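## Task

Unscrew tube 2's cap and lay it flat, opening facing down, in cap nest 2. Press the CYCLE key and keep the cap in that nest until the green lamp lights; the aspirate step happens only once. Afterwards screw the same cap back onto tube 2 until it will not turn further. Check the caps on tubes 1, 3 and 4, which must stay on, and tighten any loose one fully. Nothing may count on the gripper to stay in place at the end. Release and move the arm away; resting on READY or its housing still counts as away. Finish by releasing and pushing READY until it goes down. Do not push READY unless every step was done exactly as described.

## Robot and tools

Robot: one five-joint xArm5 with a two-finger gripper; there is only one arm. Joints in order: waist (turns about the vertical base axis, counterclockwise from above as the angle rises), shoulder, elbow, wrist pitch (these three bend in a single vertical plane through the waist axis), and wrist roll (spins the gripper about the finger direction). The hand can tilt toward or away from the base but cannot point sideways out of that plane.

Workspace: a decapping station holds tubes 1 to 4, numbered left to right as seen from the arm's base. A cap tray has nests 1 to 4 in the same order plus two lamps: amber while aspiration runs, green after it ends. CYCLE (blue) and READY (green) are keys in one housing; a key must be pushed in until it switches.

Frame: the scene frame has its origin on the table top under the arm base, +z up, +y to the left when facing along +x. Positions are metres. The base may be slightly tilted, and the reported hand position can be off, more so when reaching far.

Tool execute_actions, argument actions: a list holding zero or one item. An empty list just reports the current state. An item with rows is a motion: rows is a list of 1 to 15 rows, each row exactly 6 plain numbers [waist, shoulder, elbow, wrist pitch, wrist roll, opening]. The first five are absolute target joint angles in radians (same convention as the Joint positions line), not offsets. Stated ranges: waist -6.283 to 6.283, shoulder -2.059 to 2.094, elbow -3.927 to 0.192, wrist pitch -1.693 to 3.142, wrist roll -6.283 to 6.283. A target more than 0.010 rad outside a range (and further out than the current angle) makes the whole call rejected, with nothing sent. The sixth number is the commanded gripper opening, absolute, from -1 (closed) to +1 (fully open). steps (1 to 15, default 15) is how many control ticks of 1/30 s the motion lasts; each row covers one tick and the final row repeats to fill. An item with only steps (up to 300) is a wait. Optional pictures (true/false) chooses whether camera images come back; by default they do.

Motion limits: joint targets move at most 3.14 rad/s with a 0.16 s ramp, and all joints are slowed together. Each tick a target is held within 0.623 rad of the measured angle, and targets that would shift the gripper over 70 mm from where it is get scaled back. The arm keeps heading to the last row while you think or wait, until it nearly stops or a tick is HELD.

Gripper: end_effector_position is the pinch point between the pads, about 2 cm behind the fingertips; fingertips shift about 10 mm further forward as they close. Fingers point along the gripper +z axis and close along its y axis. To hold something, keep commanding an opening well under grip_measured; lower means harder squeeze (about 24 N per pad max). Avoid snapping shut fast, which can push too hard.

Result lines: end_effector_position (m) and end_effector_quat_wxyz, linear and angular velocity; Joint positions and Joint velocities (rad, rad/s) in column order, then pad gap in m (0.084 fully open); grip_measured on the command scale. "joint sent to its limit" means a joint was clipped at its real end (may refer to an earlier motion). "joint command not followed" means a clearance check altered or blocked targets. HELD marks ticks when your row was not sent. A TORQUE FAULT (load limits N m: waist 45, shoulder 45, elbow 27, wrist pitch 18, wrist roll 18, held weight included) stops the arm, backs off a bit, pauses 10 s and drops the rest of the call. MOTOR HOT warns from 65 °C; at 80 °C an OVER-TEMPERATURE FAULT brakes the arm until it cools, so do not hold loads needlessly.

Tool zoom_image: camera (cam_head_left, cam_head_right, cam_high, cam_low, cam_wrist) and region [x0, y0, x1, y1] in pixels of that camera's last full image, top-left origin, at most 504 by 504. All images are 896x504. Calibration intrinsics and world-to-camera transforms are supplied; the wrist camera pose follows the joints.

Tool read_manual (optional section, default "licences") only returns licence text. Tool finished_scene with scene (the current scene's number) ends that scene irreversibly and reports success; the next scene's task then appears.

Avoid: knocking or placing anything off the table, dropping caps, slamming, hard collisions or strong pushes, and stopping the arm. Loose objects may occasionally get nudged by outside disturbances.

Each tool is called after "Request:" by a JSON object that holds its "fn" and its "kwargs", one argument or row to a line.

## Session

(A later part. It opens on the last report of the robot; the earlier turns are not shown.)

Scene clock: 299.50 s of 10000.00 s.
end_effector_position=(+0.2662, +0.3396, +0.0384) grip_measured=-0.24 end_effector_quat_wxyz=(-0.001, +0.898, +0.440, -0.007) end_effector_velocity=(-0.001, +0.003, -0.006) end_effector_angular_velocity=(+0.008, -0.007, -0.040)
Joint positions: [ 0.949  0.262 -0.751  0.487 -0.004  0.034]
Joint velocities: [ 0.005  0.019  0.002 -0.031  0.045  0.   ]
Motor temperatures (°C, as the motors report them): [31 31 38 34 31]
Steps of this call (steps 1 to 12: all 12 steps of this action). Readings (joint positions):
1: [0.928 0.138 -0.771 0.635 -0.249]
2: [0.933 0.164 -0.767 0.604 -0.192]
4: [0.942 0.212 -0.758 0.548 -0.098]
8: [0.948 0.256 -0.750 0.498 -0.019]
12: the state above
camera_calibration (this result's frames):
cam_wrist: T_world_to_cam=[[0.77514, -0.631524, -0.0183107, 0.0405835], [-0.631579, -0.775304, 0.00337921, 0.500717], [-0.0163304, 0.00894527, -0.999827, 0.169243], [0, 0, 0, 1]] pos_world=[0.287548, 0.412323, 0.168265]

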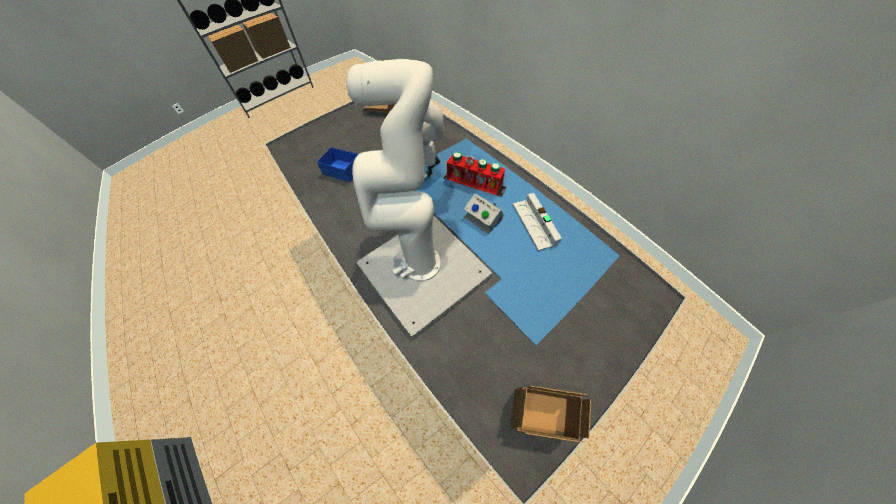

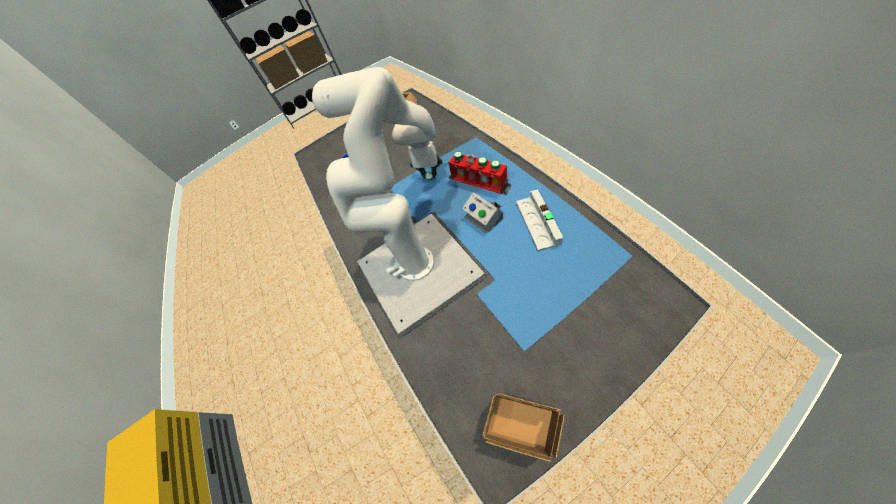

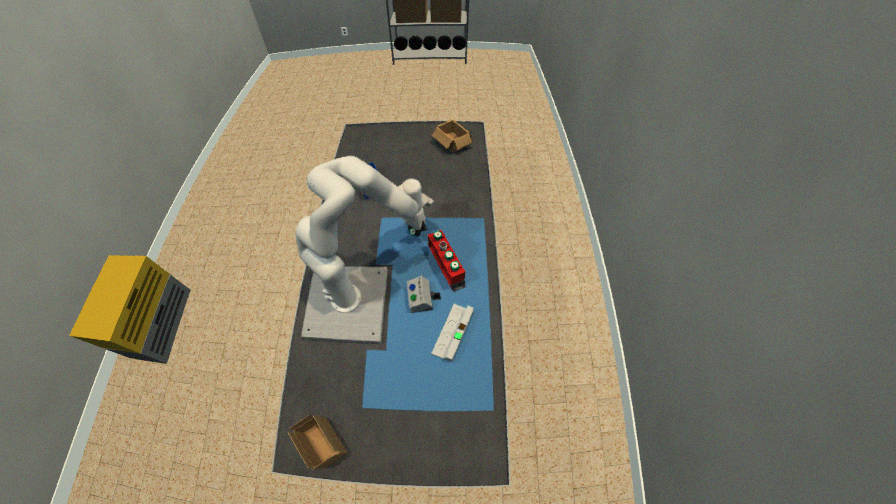

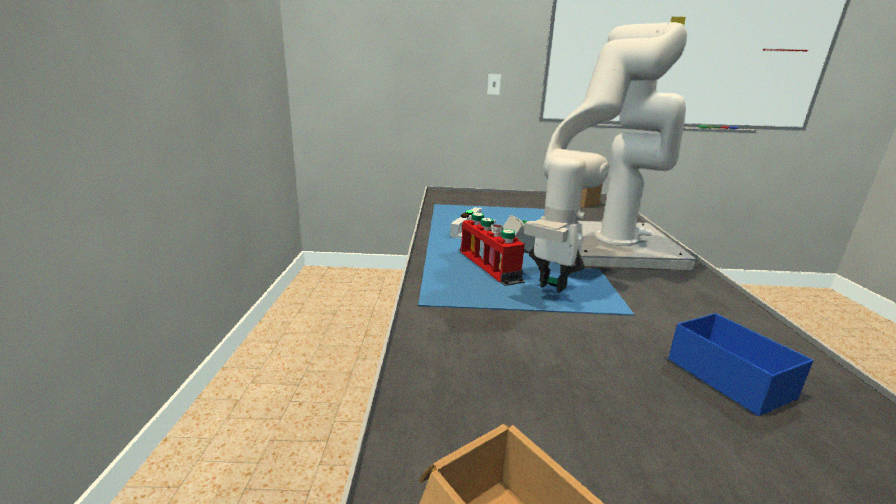

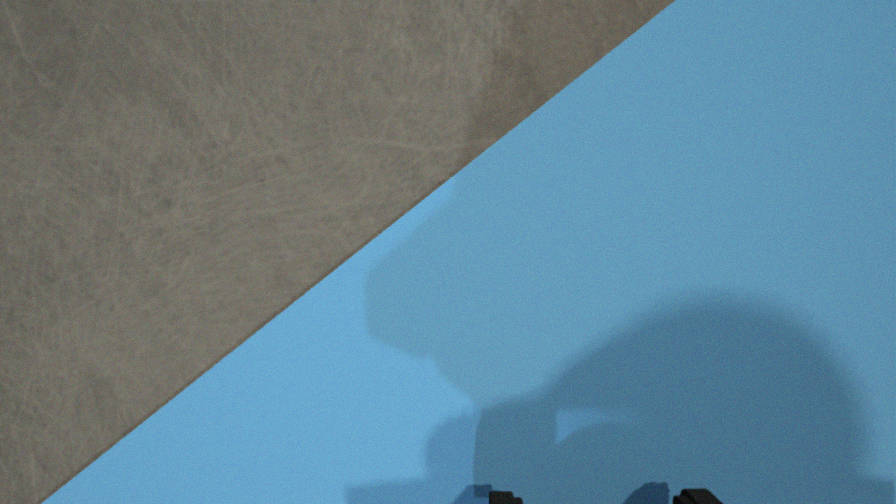

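Request:
{"fn": "execute_actions", "kwargs": {
  "actions": [
    {"rows":[[0.95,0.297,-0.747,0.45,0,-0.7]],"steps":15}
  ]
}}

Request:
{"fn": "execute_actions", "kwargs": {
  "actions": [
    {"rows":[[0.95,0.297,-0.747,0.45,0,-0.5],[0.95,0.297,-0.747,0.45,0,-0.4],[0.95,0.297,-0.747,0.45,0,-0.3],[0.95,0.297,-0.747,0.45,0,-0.2],[0.95,0.297,-0.747,0.45,0,-0.1],[0.95,0.297,-0.747,0.45,0,0.1],[0.95,0.297,-0.747,0.45,0,0.3]],"steps":15}
  ],
  "pictures": false
}}

Request:
{"fn": "execute_actions", "kwargs": {
  "actions": [
    {"rows":[[0.95,0.2,-0.75,0.55,0,0.3]],"steps":15}
  ]
}}

Scene clock: 314.33 s of 10000.00 s.
end_effector_position=(+0.2650, +0.3387, +0.0256) grip_measured=-0.25 end_effector_quat_wxyz=(-0.001, +0.899, +0.438, -0.007) end_effector_velocity=(-0.000, +0.001, -0.000) end_effector_angular_velocity=(+0.002, -0.001, +0.001)
Joint positions: [ 0.95   0.296 -0.748  0.45   0.     0.033]
Joint velocities: [ 0.002  0.001  0.001 -0.004  0.001 -0.   ]
Motor temperatures (°C, as the motors report them): [31 31 37 34 31]
Steps of this call (steps 1 to 15: the robot went on to your last target; steps 16 to 430: nothing new was sent; steps 431 to 445: all 15 steps of this action). Readings (joint positions):
431: [0.950 0.265 -0.750 0.485 0.000]
432: [0.950 0.267 -0.750 0.482 -0.000]
434: [0.950 0.279 -0.750 0.469 0.000]
438: [0.950 0.293 -0.748 0.454 0.000]
445: the state above
camera_calibration (this result's frames):
cam_wrist: T_world_to_cam=[[0.77297, -0.63418, -0.0182701, 0.0421587], [-0.634233, -0.773134, 0.00345933, 0.499247], [-0.0163191, 0.00891356, -0.999827, 0.156367], [0, 0, 0, 1]] pos_world=[0.286603, 0.411327, 0.155383]

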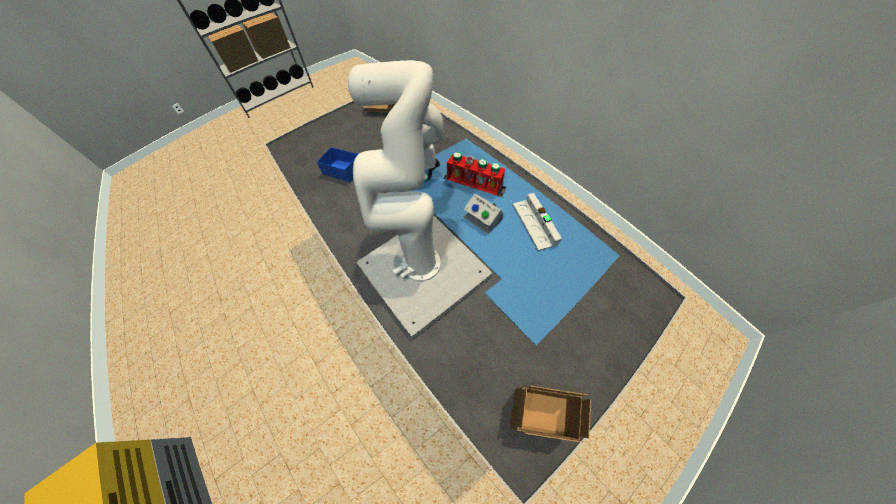

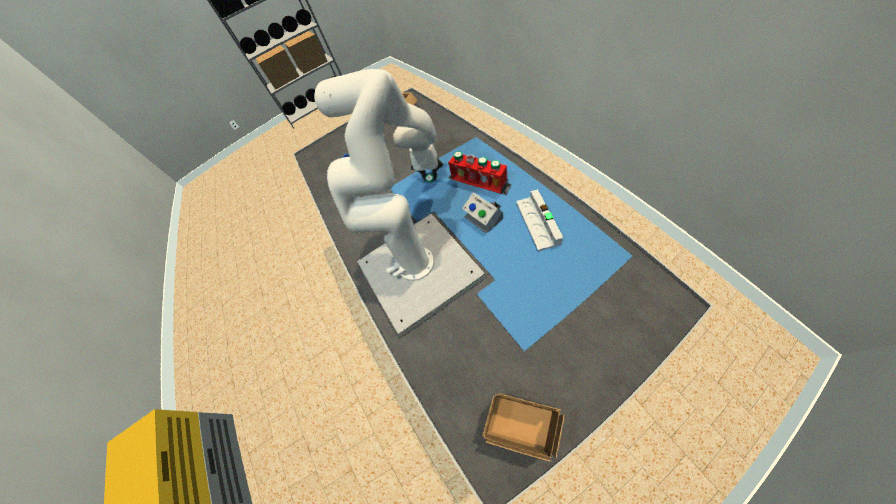

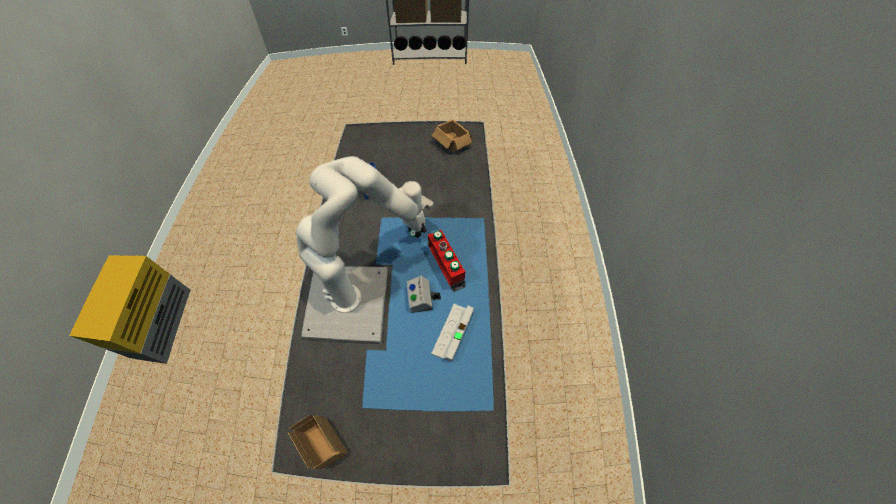

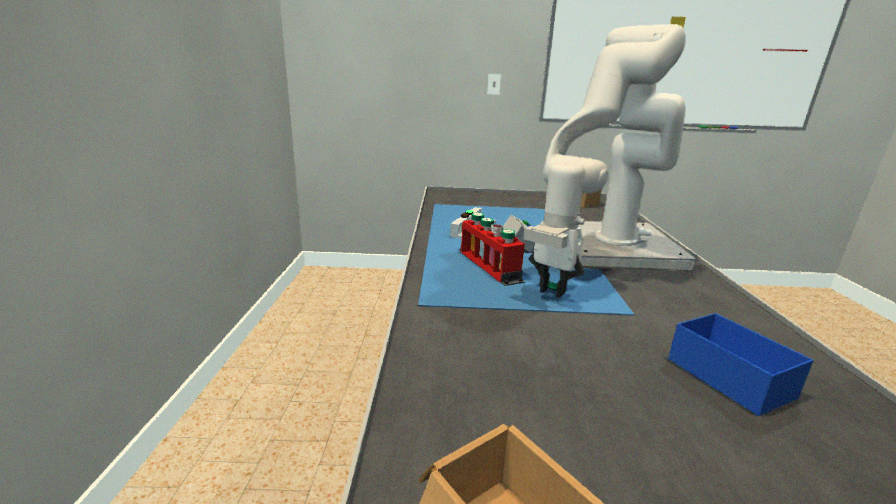

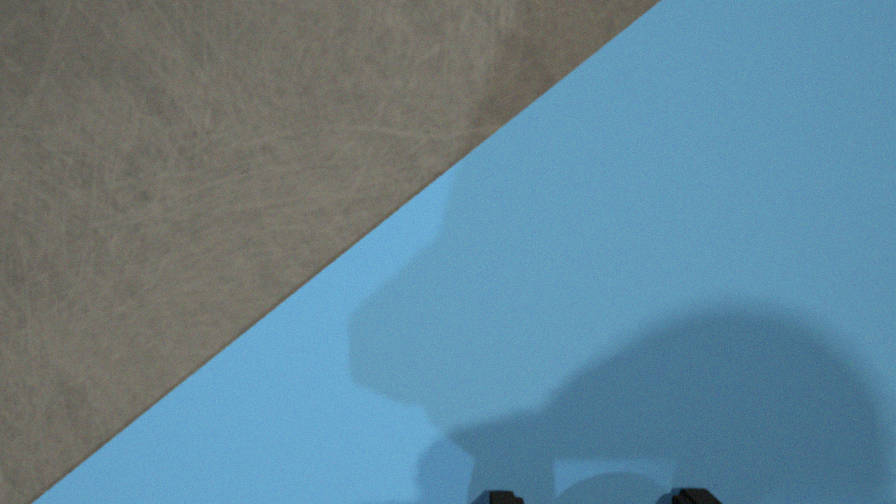

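Scene clock: 314.83 s of 10000.00 s.
end_effector_position=(+0.2641, +0.3375, +0.0244) grip_measured=+0.29 end_effector_quat_wxyz=(+0.000, +0.899, +0.438, -0.009) end_effector_velocity=(+0.003, +0.003, +0.003) end_effector_angular_velocity=(+0.009, -0.007, -0.000)
Joint positions: [ 0.95   0.297 -0.746  0.45  -0.     0.056]
Joint velocities: [-0.001 -0.003 -0.005 -0.003 -0.     0.002]
Motor temperatures (°C, as the motors report them): [31 31 37 34 31]
Steps of this call (steps 1 to 15: all 15 steps of this action). Readings (joint positions):
1: [0.950 0.296 -0.748 0.450 0.000]
2: [0.950 0.296 -0.748 0.450 0.000]
4: [0.950 0.296 -0.748 0.450 0.000]
8: [0.950 0.298 -0.745 0.451 -0.000]
15: the state above

Scene clock: 315.33 s of 10000.00 s.
end_effector_position=(+0.2652, +0.3385, +0.0591) grip_measured=+0.29 end_effector_quat_wxyz=(+0.000, +0.899, +0.438, -0.008) end_effector_velocity=(+0.001, +0.002, +0.005) end_effector_angular_velocity=(+0.005, -0.004, -0.002)
Joint positions: [ 0.95   0.201 -0.749  0.549 -0.     0.056]
Joint velocities: [-0.    -0.01  -0.003  0.007  0.001  0.   ]
Motor temperatures (°C, as the motors report them): [31 31 37 34 31]
Steps of this call (steps 1 to 15: all 15 steps of this action). Readings (joint positions):
1: [0.950 0.297 -0.747 0.450 -0.000]
2: [0.950 0.295 -0.746 0.454 0.000]
4: [0.950 0.267 -0.745 0.486 -0.000]
8: [0.950 0.210 -0.753 0.535 0.000]
15: the state above
camera_calibration (this result's frames):
cam_wrist: T_world_to_cam=[[0.772906, -0.63426, -0.0181872, 0.0425484], [-0.634251, -0.773095, 0.00702846, 0.498922], [-0.0185183, 0.0061029, -0.99981, 0.191426], [0, 0, 0, 1]] pos_world=[0.287101, 0.411533, 0.188656]

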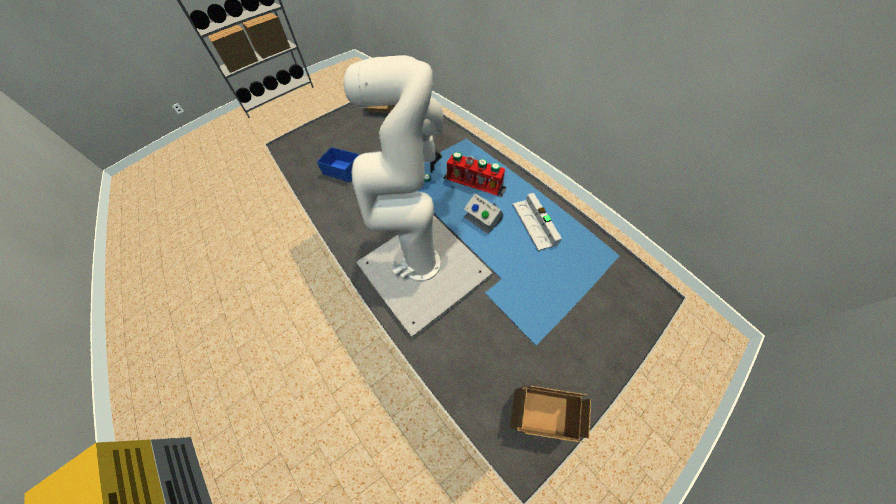

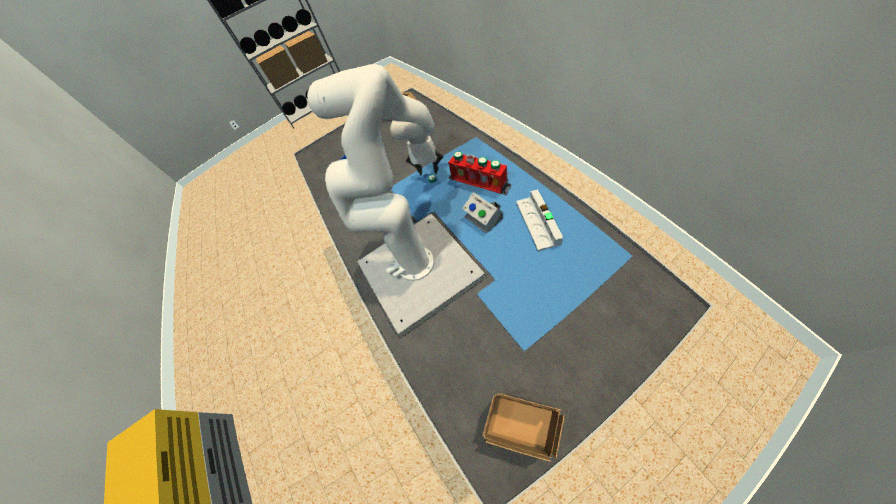

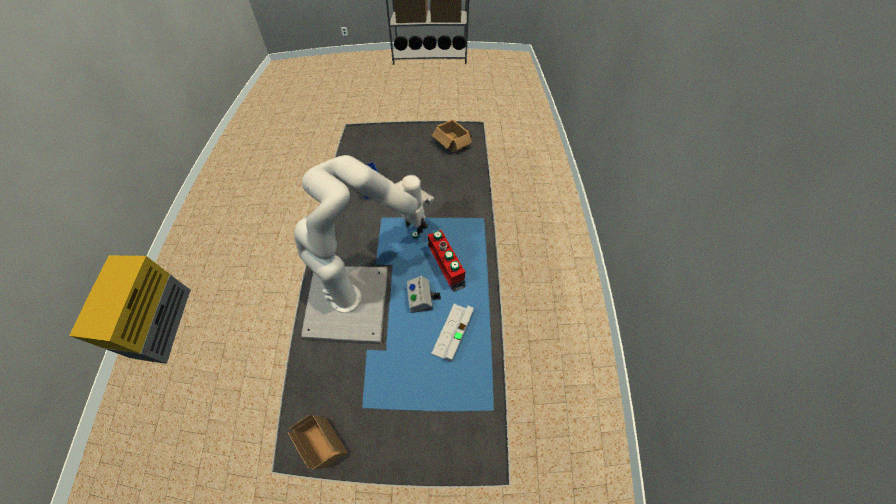

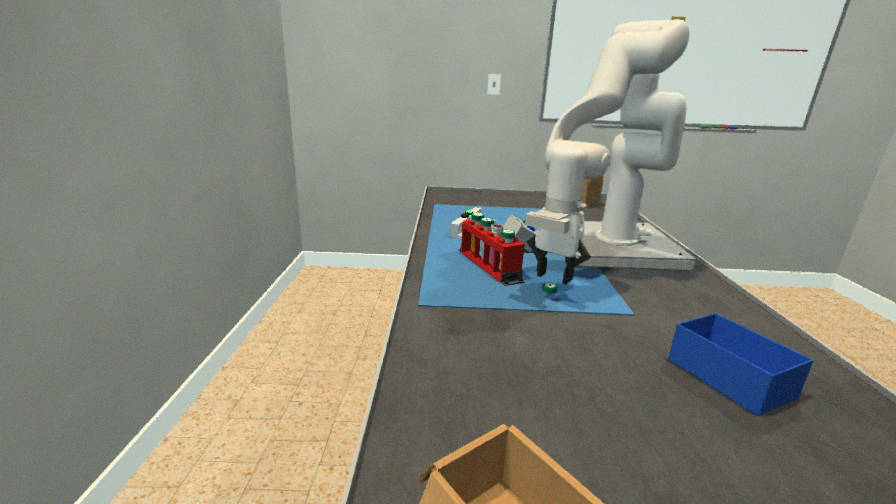

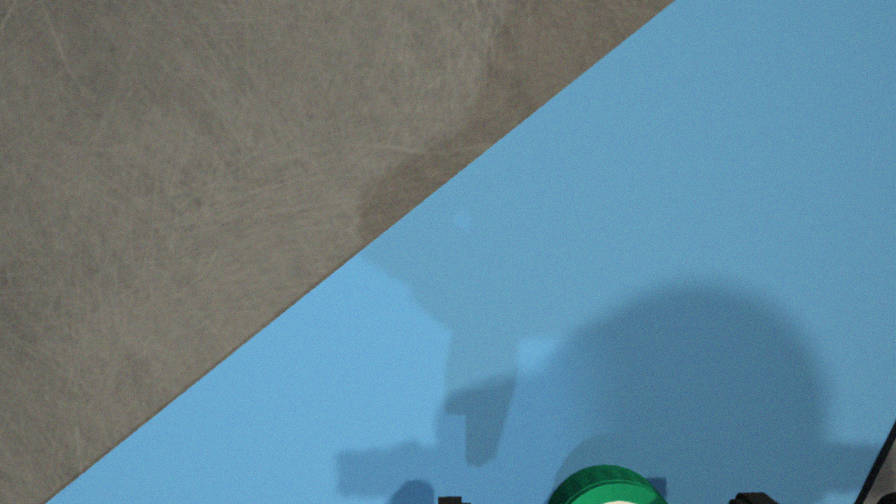

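Request:
{"fn": "execute_actions", "kwargs": {
  "actions": [
    {"rows":[[0.95,0.297,-0.747,0.45,0,0.3],[0.95,0.297,-0.747,0.45,0,0.3],[0.95,0.297,-0.747,0.45,0,0.3],[0.95,0.297,-0.747,0.45,0,0.3],[0.95,0.297,-0.747,0.45,0,0.3],[0.95,0.297,-0.747,0.45,0,0.3],[0.95,0.297,-0.747,0.45,0,0.3],[0.95,0.297,-0.747,0.45,0,0.3],[0.95,0.297,-0.747,0.45,0,0.1],[0.95,0.297,-0.747,0.45,0,0],[0.95,0.297,-0.747,0.45,0,-0.15],[0.95,0.297,-0.747,0.45,0,-0.3],[0.95,0.297,-0.747,0.45,0,-0.4]],"steps":15}
  ],
  "pictures": false
}}

Request:
{"fn": "execute_actions", "kwargs": {
  "actions": [
    {"rows":[[0.95,0.297,-0.747,0.45,0,-0.1],[0.95,0.297,-0.747,0.45,0,0.2],[0.95,0.297,-0.747,0.45,0,0.4],[0.95,0.297,-0.747,0.45,0,0.4],[0.95,0.297,-0.747,0.45,-1.57,0.4]],"steps":15}
  ],
  "pictures": false
}}

Request:
{"fn": "execute_actions", "kwargs": {
  "actions": [
    {"rows":[[0.95,0.297,-0.747,0.45,-1.57,0.4],[0.95,0.297,-0.747,0.45,-1.57,0.4],[0.95,0.297,-0.747,0.45,-1.57,0.4],[0.95,0.297,-0.747,0.45,-1.57,0.4],[0.95,0.297,-0.747,0.45,-1.57,0.4],[0.95,0.297,-0.747,0.45,-1.57,0.25],[0.95,0.297,-0.747,0.45,-1.57,0.1],[0.95,0.297,-0.747,0.45,-1.57,0],[0.95,0.297,-0.747,0.45,-1.57,-0.1],[0.95,0.297,-0.747,0.45,-1.57,-0.2],[0.95,0.297,-0.747,0.45,-1.57,-0.3],[0.95,0.297,-0.747,0.45,-1.57,-0.4]],"steps":15}
  ],
  "pictures": false
}}

Request:
{"fn": "execute_actions", "kwargs": {
  "actions": [
    {"rows":[[0.95,0.297,-0.747,0.45,-1.57,-0.1],[0.95,0.297,-0.747,0.45,-1.57,0.2],[0.95,0.297,-0.747,0.45,-1.57,0.4],[0.95,0.297,-0.747,0.45,-1.57,0.4],[0.95,0.297,-0.747,0.45,-3.14,0.4]],"steps":15}
  ],
  "pictures": false
}}

Request:
{"fn": "execute_actions", "kwargs": {
  "actions": [
    {"rows":[[0.95,0.297,-0.747,0.45,-3.14,0.4],[0.95,0.297,-0.747,0.45,-3.14,0.4],[0.95,0.297,-0.747,0.45,-3.14,0.4],[0.95,0.297,-0.747,0.45,-3.14,0.4],[0.95,0.297,-0.747,0.45,-3.14,0.4],[0.95,0.297,-0.747,0.45,-3.14,0.25],[0.95,0.297,-0.747,0.45,-3.14,0.1],[0.95,0.297,-0.747,0.45,-3.14,0],[0.95,0.297,-0.747,0.45,-3.14,-0.1],[0.95,0.297,-0.747,0.45,-3.14,-0.2],[0.95,0.297,-0.747,0.45,-3.14,-0.3],[0.95,0.297,-0.747,0.45,-3.14,-0.45],[0.95,0.297,-0.747,0.45,-3.14,-0.6],[0.95,0.297,-0.747,0.45,-3.14,-0.7]],"steps":15}
  ],
  "pictures": false
}}

Request:
{"fn": "execute_actions", "kwargs": {
  "actions": [
    {"rows":[[0.95,0.2,-0.75,0.55,-3.14,-0.7],[0.95,0.2,-0.75,0.55,-3.14,-0.7],[0.95,0.2,-0.75,0.55,-3.14,-0.7],[0.95,-0.2,-0.78,0.98,-3.6,-0.7]],"steps":15}
  ],
  "pictures": false
}}

Request:
{"fn": "execute_actions", "kwargs": {
  "actions": [
    {"rows":[[0.95,-0.2,-0.78,0.98,-4.68,-0.7]],"steps":12}
  ]
}}

Scene clock: 331.50 s of 10000.00 s.
end_effector_position=(+0.2704, +0.3429, +0.0320) grip_measured=+0.16 end_effector_quat_wxyz=(-0.004, +0.900, +0.436, +0.001) end_effector_velocity=(-0.003, +0.000, +0.001) end_effector_angular_velocity=(+0.006, -0.004, +0.008)
Joint positions: [ 0.946  0.286 -0.755  0.449 -0.     0.051]
Joint velocities: [ 0.006 -0.011  0.014 -0.01  -0.001 -0.002]
Motor temperatures (°C, as the motors report them): [31 31 37 33 31]
Steps of this call (steps 1 to 15: the robot went on to your last target; steps 16 to 470: nothing new was sent; steps 471 to 485: all 15 steps of this action). Readings (joint positions):
471: [0.950 0.200 -0.750 0.550 0.000]
472: [0.950 0.202 -0.750 0.546 -0.000]
474: [0.950 0.230 -0.752 0.514 0.000]
478: [0.948 0.280 -0.752 0.464 0.000]
485: the state above

Scene clock: 332.00 s of 10000.00 s.
end_effector_position=(+0.2601, +0.3341, +0.0212) grip_measured=+0.40 end_effector_quat_wxyz=(-0.001, +0.730, +0.683, -0.015) end_effector_velocity=(+0.003, +0.002, +0.002) end_effector_angular_velocity=(+0.065, +0.045, +2.652)
Joint positions: [ 0.953  0.3   -0.74   0.454 -0.595  0.061]
Joint velocities: [-0.003 -0.001 -0.008  0.005 -2.656 -0.001]
Motor temperatures (°C, as the motors report them): [31 31 37 33 31]
Steps of this call (steps 1 to 15: all 15 steps of this action). Readings (joint positions):
1: [0.947 0.286 -0.755 0.449 -0.000]
2: [0.947 0.285 -0.754 0.449 -0.000]
4: [0.948 0.285 -0.754 0.449 -0.000]
8: [0.952 0.290 -0.754 0.448 -0.047]
15: the state above

Scene clock: 332.50 s of 10000.00 s.
end_effector_position=(+0.2645, +0.3383, +0.0249) grip_measured=-0.25 end_effector_quat_wxyz=(-0.005, +0.335, +0.942, -0.005) end_effector_velocity=(-0.000, -0.002, -0.000) end_effector_angular_velocity=(-0.001, +0.004, +0.222)
Joint positions: [ 0.95   0.297 -0.747  0.45  -1.551  0.033]
Joint velocities: [-0.003 -0.002  0.003  0.003 -0.226 -0.   ]
Motor temperatures (°C, as the motors report them): [31 31 37 33 31]
Steps of this call (steps 1 to 15: all 15 steps of this action). Readings (joint positions):
1: [0.952 0.300 -0.740 0.454 -0.683]
2: [0.952 0.300 -0.741 0.454 -0.771]
4: [0.952 0.300 -0.742 0.452 -0.947]
8: [0.951 0.300 -0.745 0.450 -1.290]
15: the state above

Scene clock: 333.00 s of 10000.00 s.
end_effector_position=(+0.2642, +0.3377, +0.0245) grip_measured=+0.39 end_effector_quat_wxyz=(-0.007, +0.035, +0.999, -0.004) end_effector_velocity=(+0.002, +0.002, +0.002) end_effector_angular_velocity=(+0.046, +0.015, +2.655)
Joint positions: [ 0.95   0.297 -0.747  0.45  -2.165  0.061]
Joint velocities: [-0.001 -0.003 -0.002 -0.003 -2.656  0.   ]
Motor temperatures (°C, as the motors report them): [31 31 37 33 31]
Steps of this call (steps 1 to 15: all 15 steps of this action). Readings (joint positions):
1: [0.950 0.297 -0.747 0.450 -1.557]
2: [0.950 0.297 -0.747 0.450 -1.561]
4: [0.951 0.297 -0.745 0.451 -1.566]
8: [0.950 0.299 -0.745 0.451 -1.616]
15: the state above

Scene clock: 333.50 s of 10000.00 s.
end_effector_position=(+0.2646, +0.3381, +0.0250) grip_measured=-0.25 end_effector_quat_wxyz=(-0.008, -0.429, +0.903, +0.000) end_effector_velocity=(-0.001, -0.003, -0.001) end_effector_angular_velocity=(-0.002, +0.006, +0.224)
Joint positions: [ 0.95   0.297 -0.747  0.45  -3.121  0.033]
Joint velocities: [-0.002 -0.001  0.004  0.004 -0.226  0.   ]
Motor temperatures (°C, as the motors report them): [31 31 37 33 31]
Steps of this call (steps 1 to 15: all 15 steps of this action). Readings (joint positions):
1: [0.950 0.297 -0.747 0.450 -2.254]
2: [0.950 0.297 -0.747 0.450 -2.342]
4: [0.950 0.297 -0.747 0.450 -2.517]
8: [0.950 0.297 -0.747 0.450 -2.860]
15: the state above

Scene clock: 334.00 s of 10000.00 s.
end_effector_position=(+0.2589, +0.3294, +0.1592) grip_measured=-0.25 end_effector_quat_wxyz=(-0.007, -0.573, +0.819, +0.001) end_effector_velocity=(-0.057, -0.076, +0.342) end_effector_angular_velocity=(+0.010, +0.009, +1.015)
Joint positions: [ 0.95  -0.067 -0.771  0.836 -3.456  0.033]
Joint velocities: [ 0.001 -0.944 -0.062  1.01  -1.014 -0.   ]
Motor temperatures (°C, as the motors report them): [31 31 37 33 31]
Steps of this call (steps 1 to 15: all 15 steps of this action). Readings (joint positions):
1: [0.950 0.297 -0.747 0.450 -3.127]
2: [0.950 0.294 -0.747 0.454 -3.131]
4: [0.950 0.267 -0.745 0.486 -3.136]
8: [0.950 0.159 -0.754 0.597 -3.212]
15: the state above

Scene clock: 334.40 s of 10000.00 s.
end_effector_position=(+0.2488, +0.3159, +0.2048) grip_measured=-0.25 end_effector_quat_wxyz=(+0.007, +0.862, -0.507, -0.005) end_effector_velocity=(-0.002, -0.003, +0.014) end_effector_angular_velocity=(+0.044, +0.017, +2.533)
Joint positions: [ 0.95  -0.196 -0.779  0.977 -4.313  0.033]
Joint velocities: [-0.001 -0.036 -0.005  0.035 -2.534 -0.   ]
Motor temperatures (°C, as the motors report them): [31 31 37 33 31]
Steps of this call (steps 1 to 12: all 12 steps of this action). Readings (joint positions):
1: [0.950 -0.098 -0.773 0.869 -3.489]
2: [0.950 -0.126 -0.775 0.898 -3.524]
4: [0.950 -0.161 -0.779 0.934 -3.625]
8: [0.950 -0.187 -0.778 0.967 -3.960]
12: the state above
camera_calibration (this result's frames):
cam_wrist: T_world_to_cam=[[-0.884975, -0.465601, 0.00590825, 0.397796], [-0.465637, 0.884933, -0.00872957, -0.0924602], [-0.00116391, -0.0104765, -0.999944, 0.337849], [0, 0, 0, 1]] pos_world=[0.30938, 0.270575, 0.334673]

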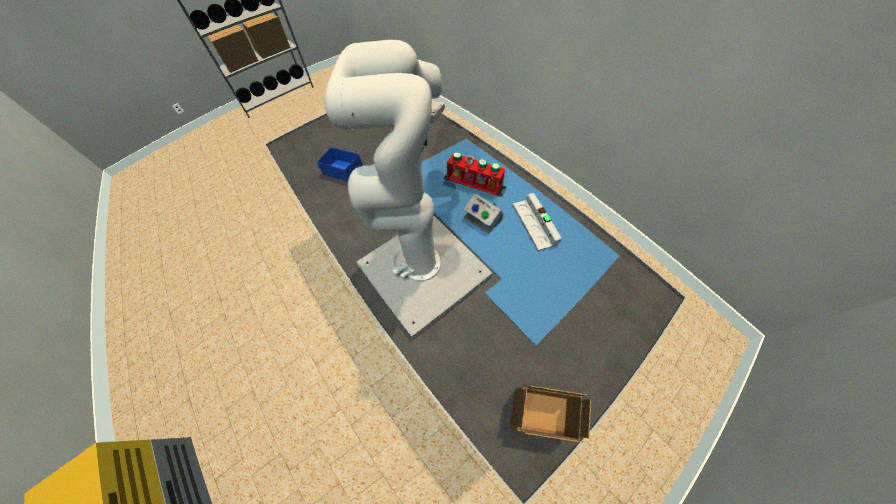

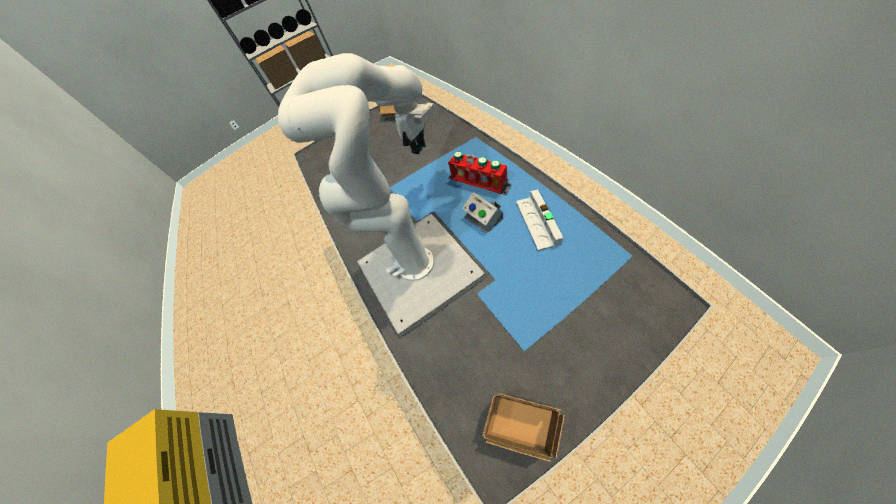

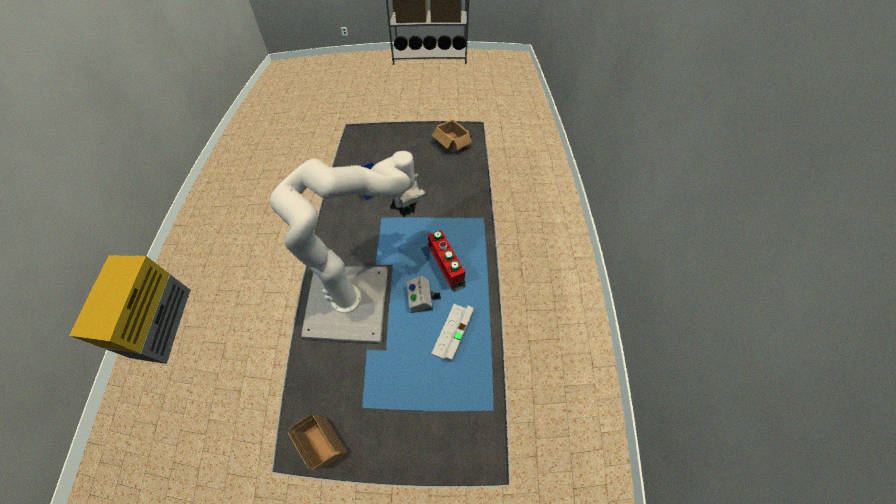

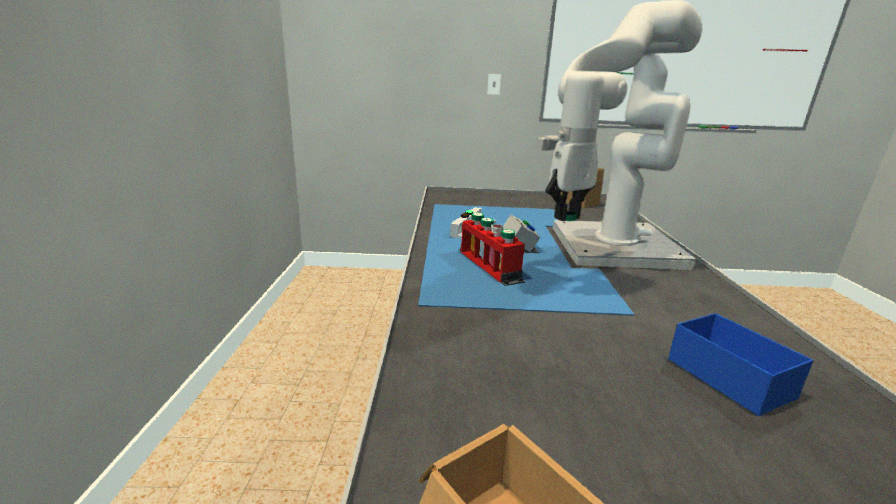

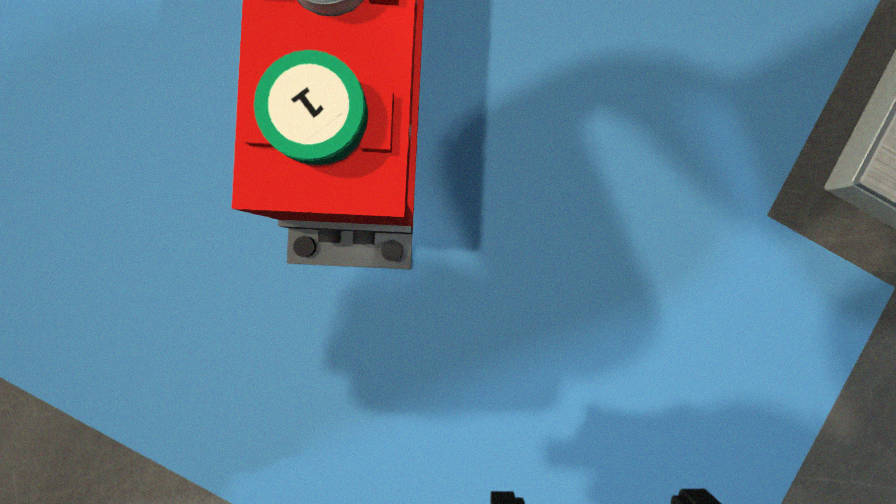

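Request:
{"fn": "execute_actions", "kwargs": {
  "actions": [
    {"rows":[[0.527,-0.08,-0.925,1.005,-4.68,-0.7]],"steps":15}
  ],
  "pictures": false
}}

Request:
{"fn": "execute_actions", "kwargs": {
  "actions": [
    {"rows":[[0.527,0.025,-0.886,0.861,-4.68,-0.7]],"steps":15}
  ]
}}

Request:
{"fn": "zoom_image", "kwargs": {
  "camera": "cam_low",
  "region": [440,170,600,260]
}}

Request:
{"fn": "zoom_image", "kwargs": {
  "camera": "cam_high",
  "region": [380,180,500,290]
}}

Scene clock: 341.17 s of 10000.00 s.
end_effector_position=(+0.3711, +0.2259, +0.2113) grip_measured=-0.25 end_effector_quat_wxyz=(+0.007, +0.864, -0.504, -0.004) end_effector_velocity=(+0.211, -0.227, +0.007) end_effector_angular_velocity=(-0.009, -0.006, -0.704)
Joint positions: [ 0.591 -0.098 -0.903  1.001 -4.68   0.033]
Joint velocities: [-0.704  0.196 -0.236  0.038  0.     0.   ]
Motor temperatures (°C, as the motors report them): [31 31 37 33 31]
Steps of this call (steps 1 to 30: the robot went on to your last target; steps 31 to 188: nothing new was sent; steps 189 to 203: all 15 steps of this action). Readings (joint positions):
189: [0.950 -0.200 -0.780 0.980 -4.680]
190: [0.948 -0.199 -0.781 0.980 -4.680]
192: [0.912 -0.189 -0.794 0.983 -4.680]
196: [0.784 -0.153 -0.837 0.990 -4.680]
203: the state above

Scene clock: 341.67 s of 10000.00 s.
end_effector_position=(+0.3976, +0.2092, +0.1619) grip_measured=-0.25 end_effector_quat_wxyz=(+0.006, +0.848, -0.531, -0.004) end_effector_velocity=(+0.001, -0.002, -0.006) end_effector_angular_velocity=(-0.001, +0.002, -0.004)
Joint positions: [ 0.528  0.023 -0.887  0.862 -4.68   0.033]
Joint velocities: [-0.005  0.012  0.006 -0.015 -0.    -0.   ]
Motor temperatures (°C, as the motors report them): [31 31 37 33 31]
Steps of this call (steps 1 to 15: all 15 steps of this action). Readings (joint positions):
1: [0.570 -0.092 -0.910 1.002 -4.680]
2: [0.555 -0.086 -0.914 0.999 -4.680]
4: [0.540 -0.058 -0.913 0.962 -4.680]
8: [0.531 0.012 -0.886 0.885 -4.680]
15: the state above
camera_calibration (this result's frames):
cam_wrist: T_world_to_cam=[[-0.909249, -0.416244, 0.00259022, 0.479986], [-0.41625, 0.909208, -0.00875585, 0.0461331], [0.00128952, -0.00903943, -0.999958, 0.292769], [0, 0, 0, 1]] pos_world=[0.455253, 0.160493, 0.291918]

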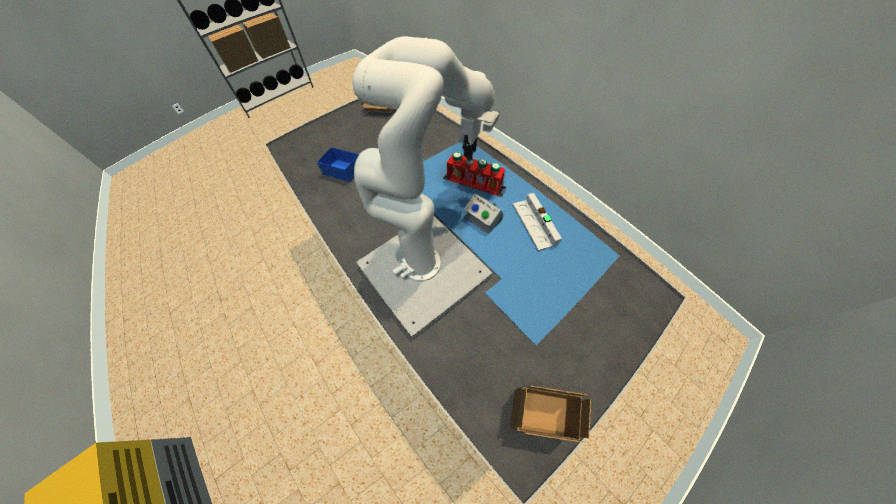

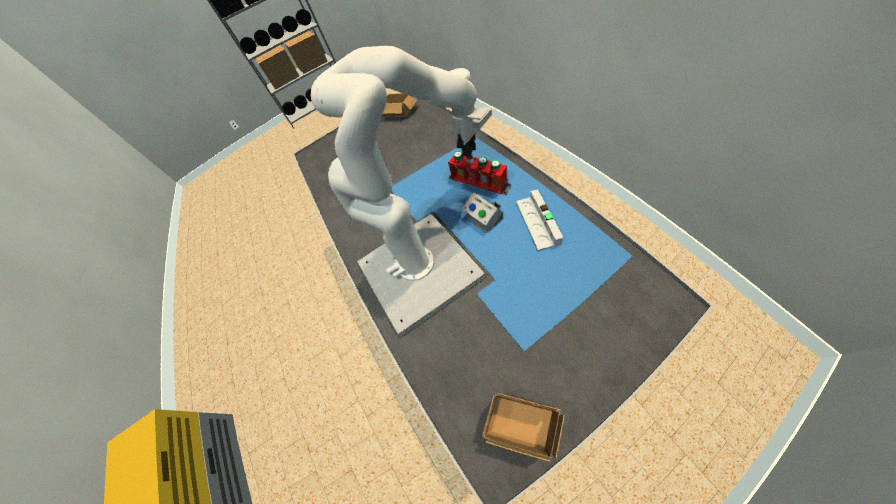

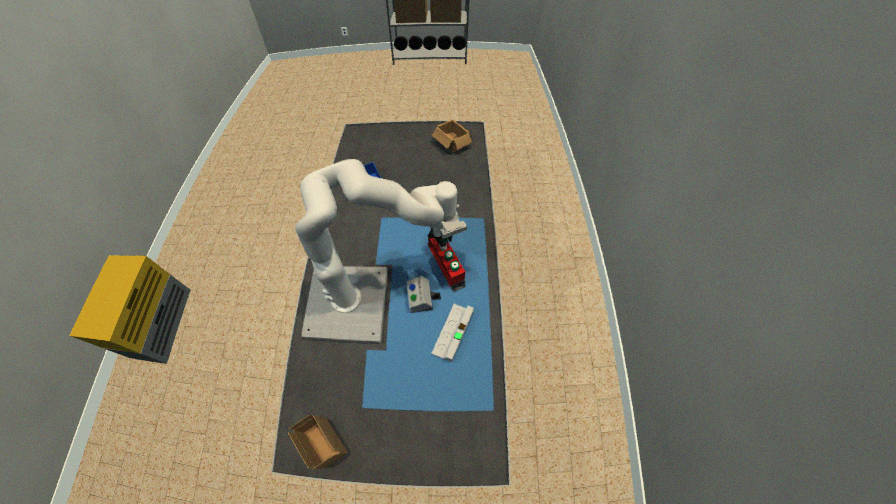

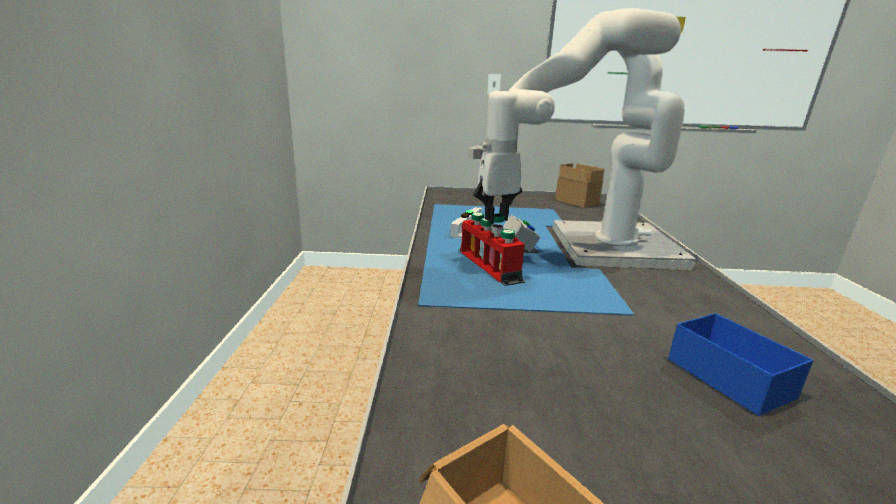

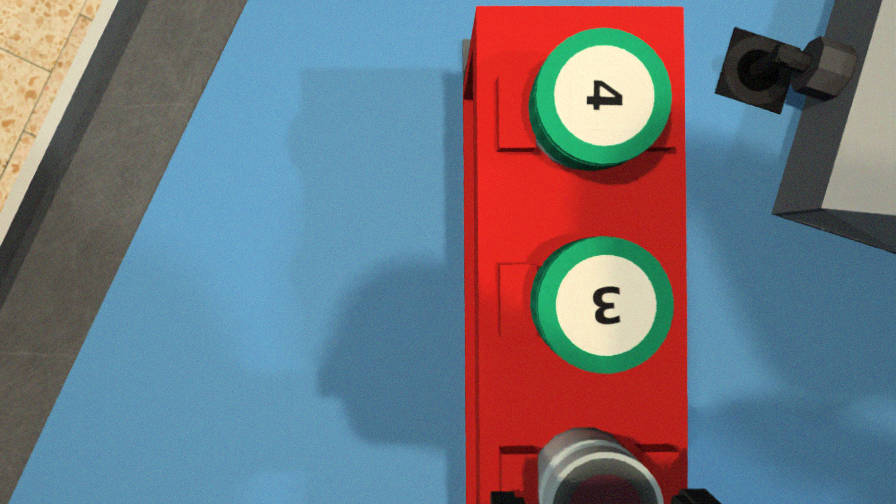

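Region (440, 170, 600, 260) of cam_low's 896x504 image, scaled by 3.150, with more detail than that image has; it fills the top 284 rows of this view, and the rest is white.

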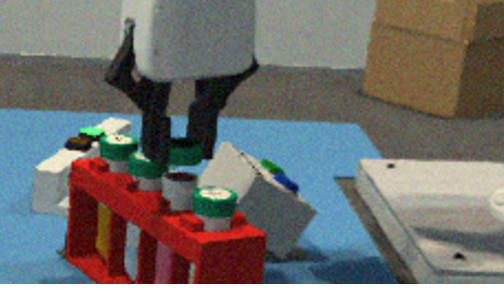

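Region (380, 180, 500, 290) of cam_high's 896x504 image, scaled by 4.200, with more detail than that image has; it fills the top 462 rows of this view, and the rest is white.

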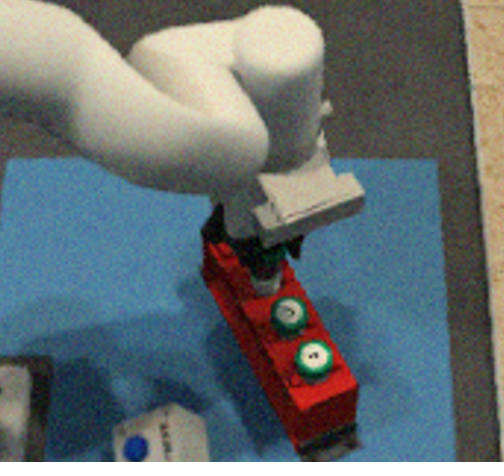

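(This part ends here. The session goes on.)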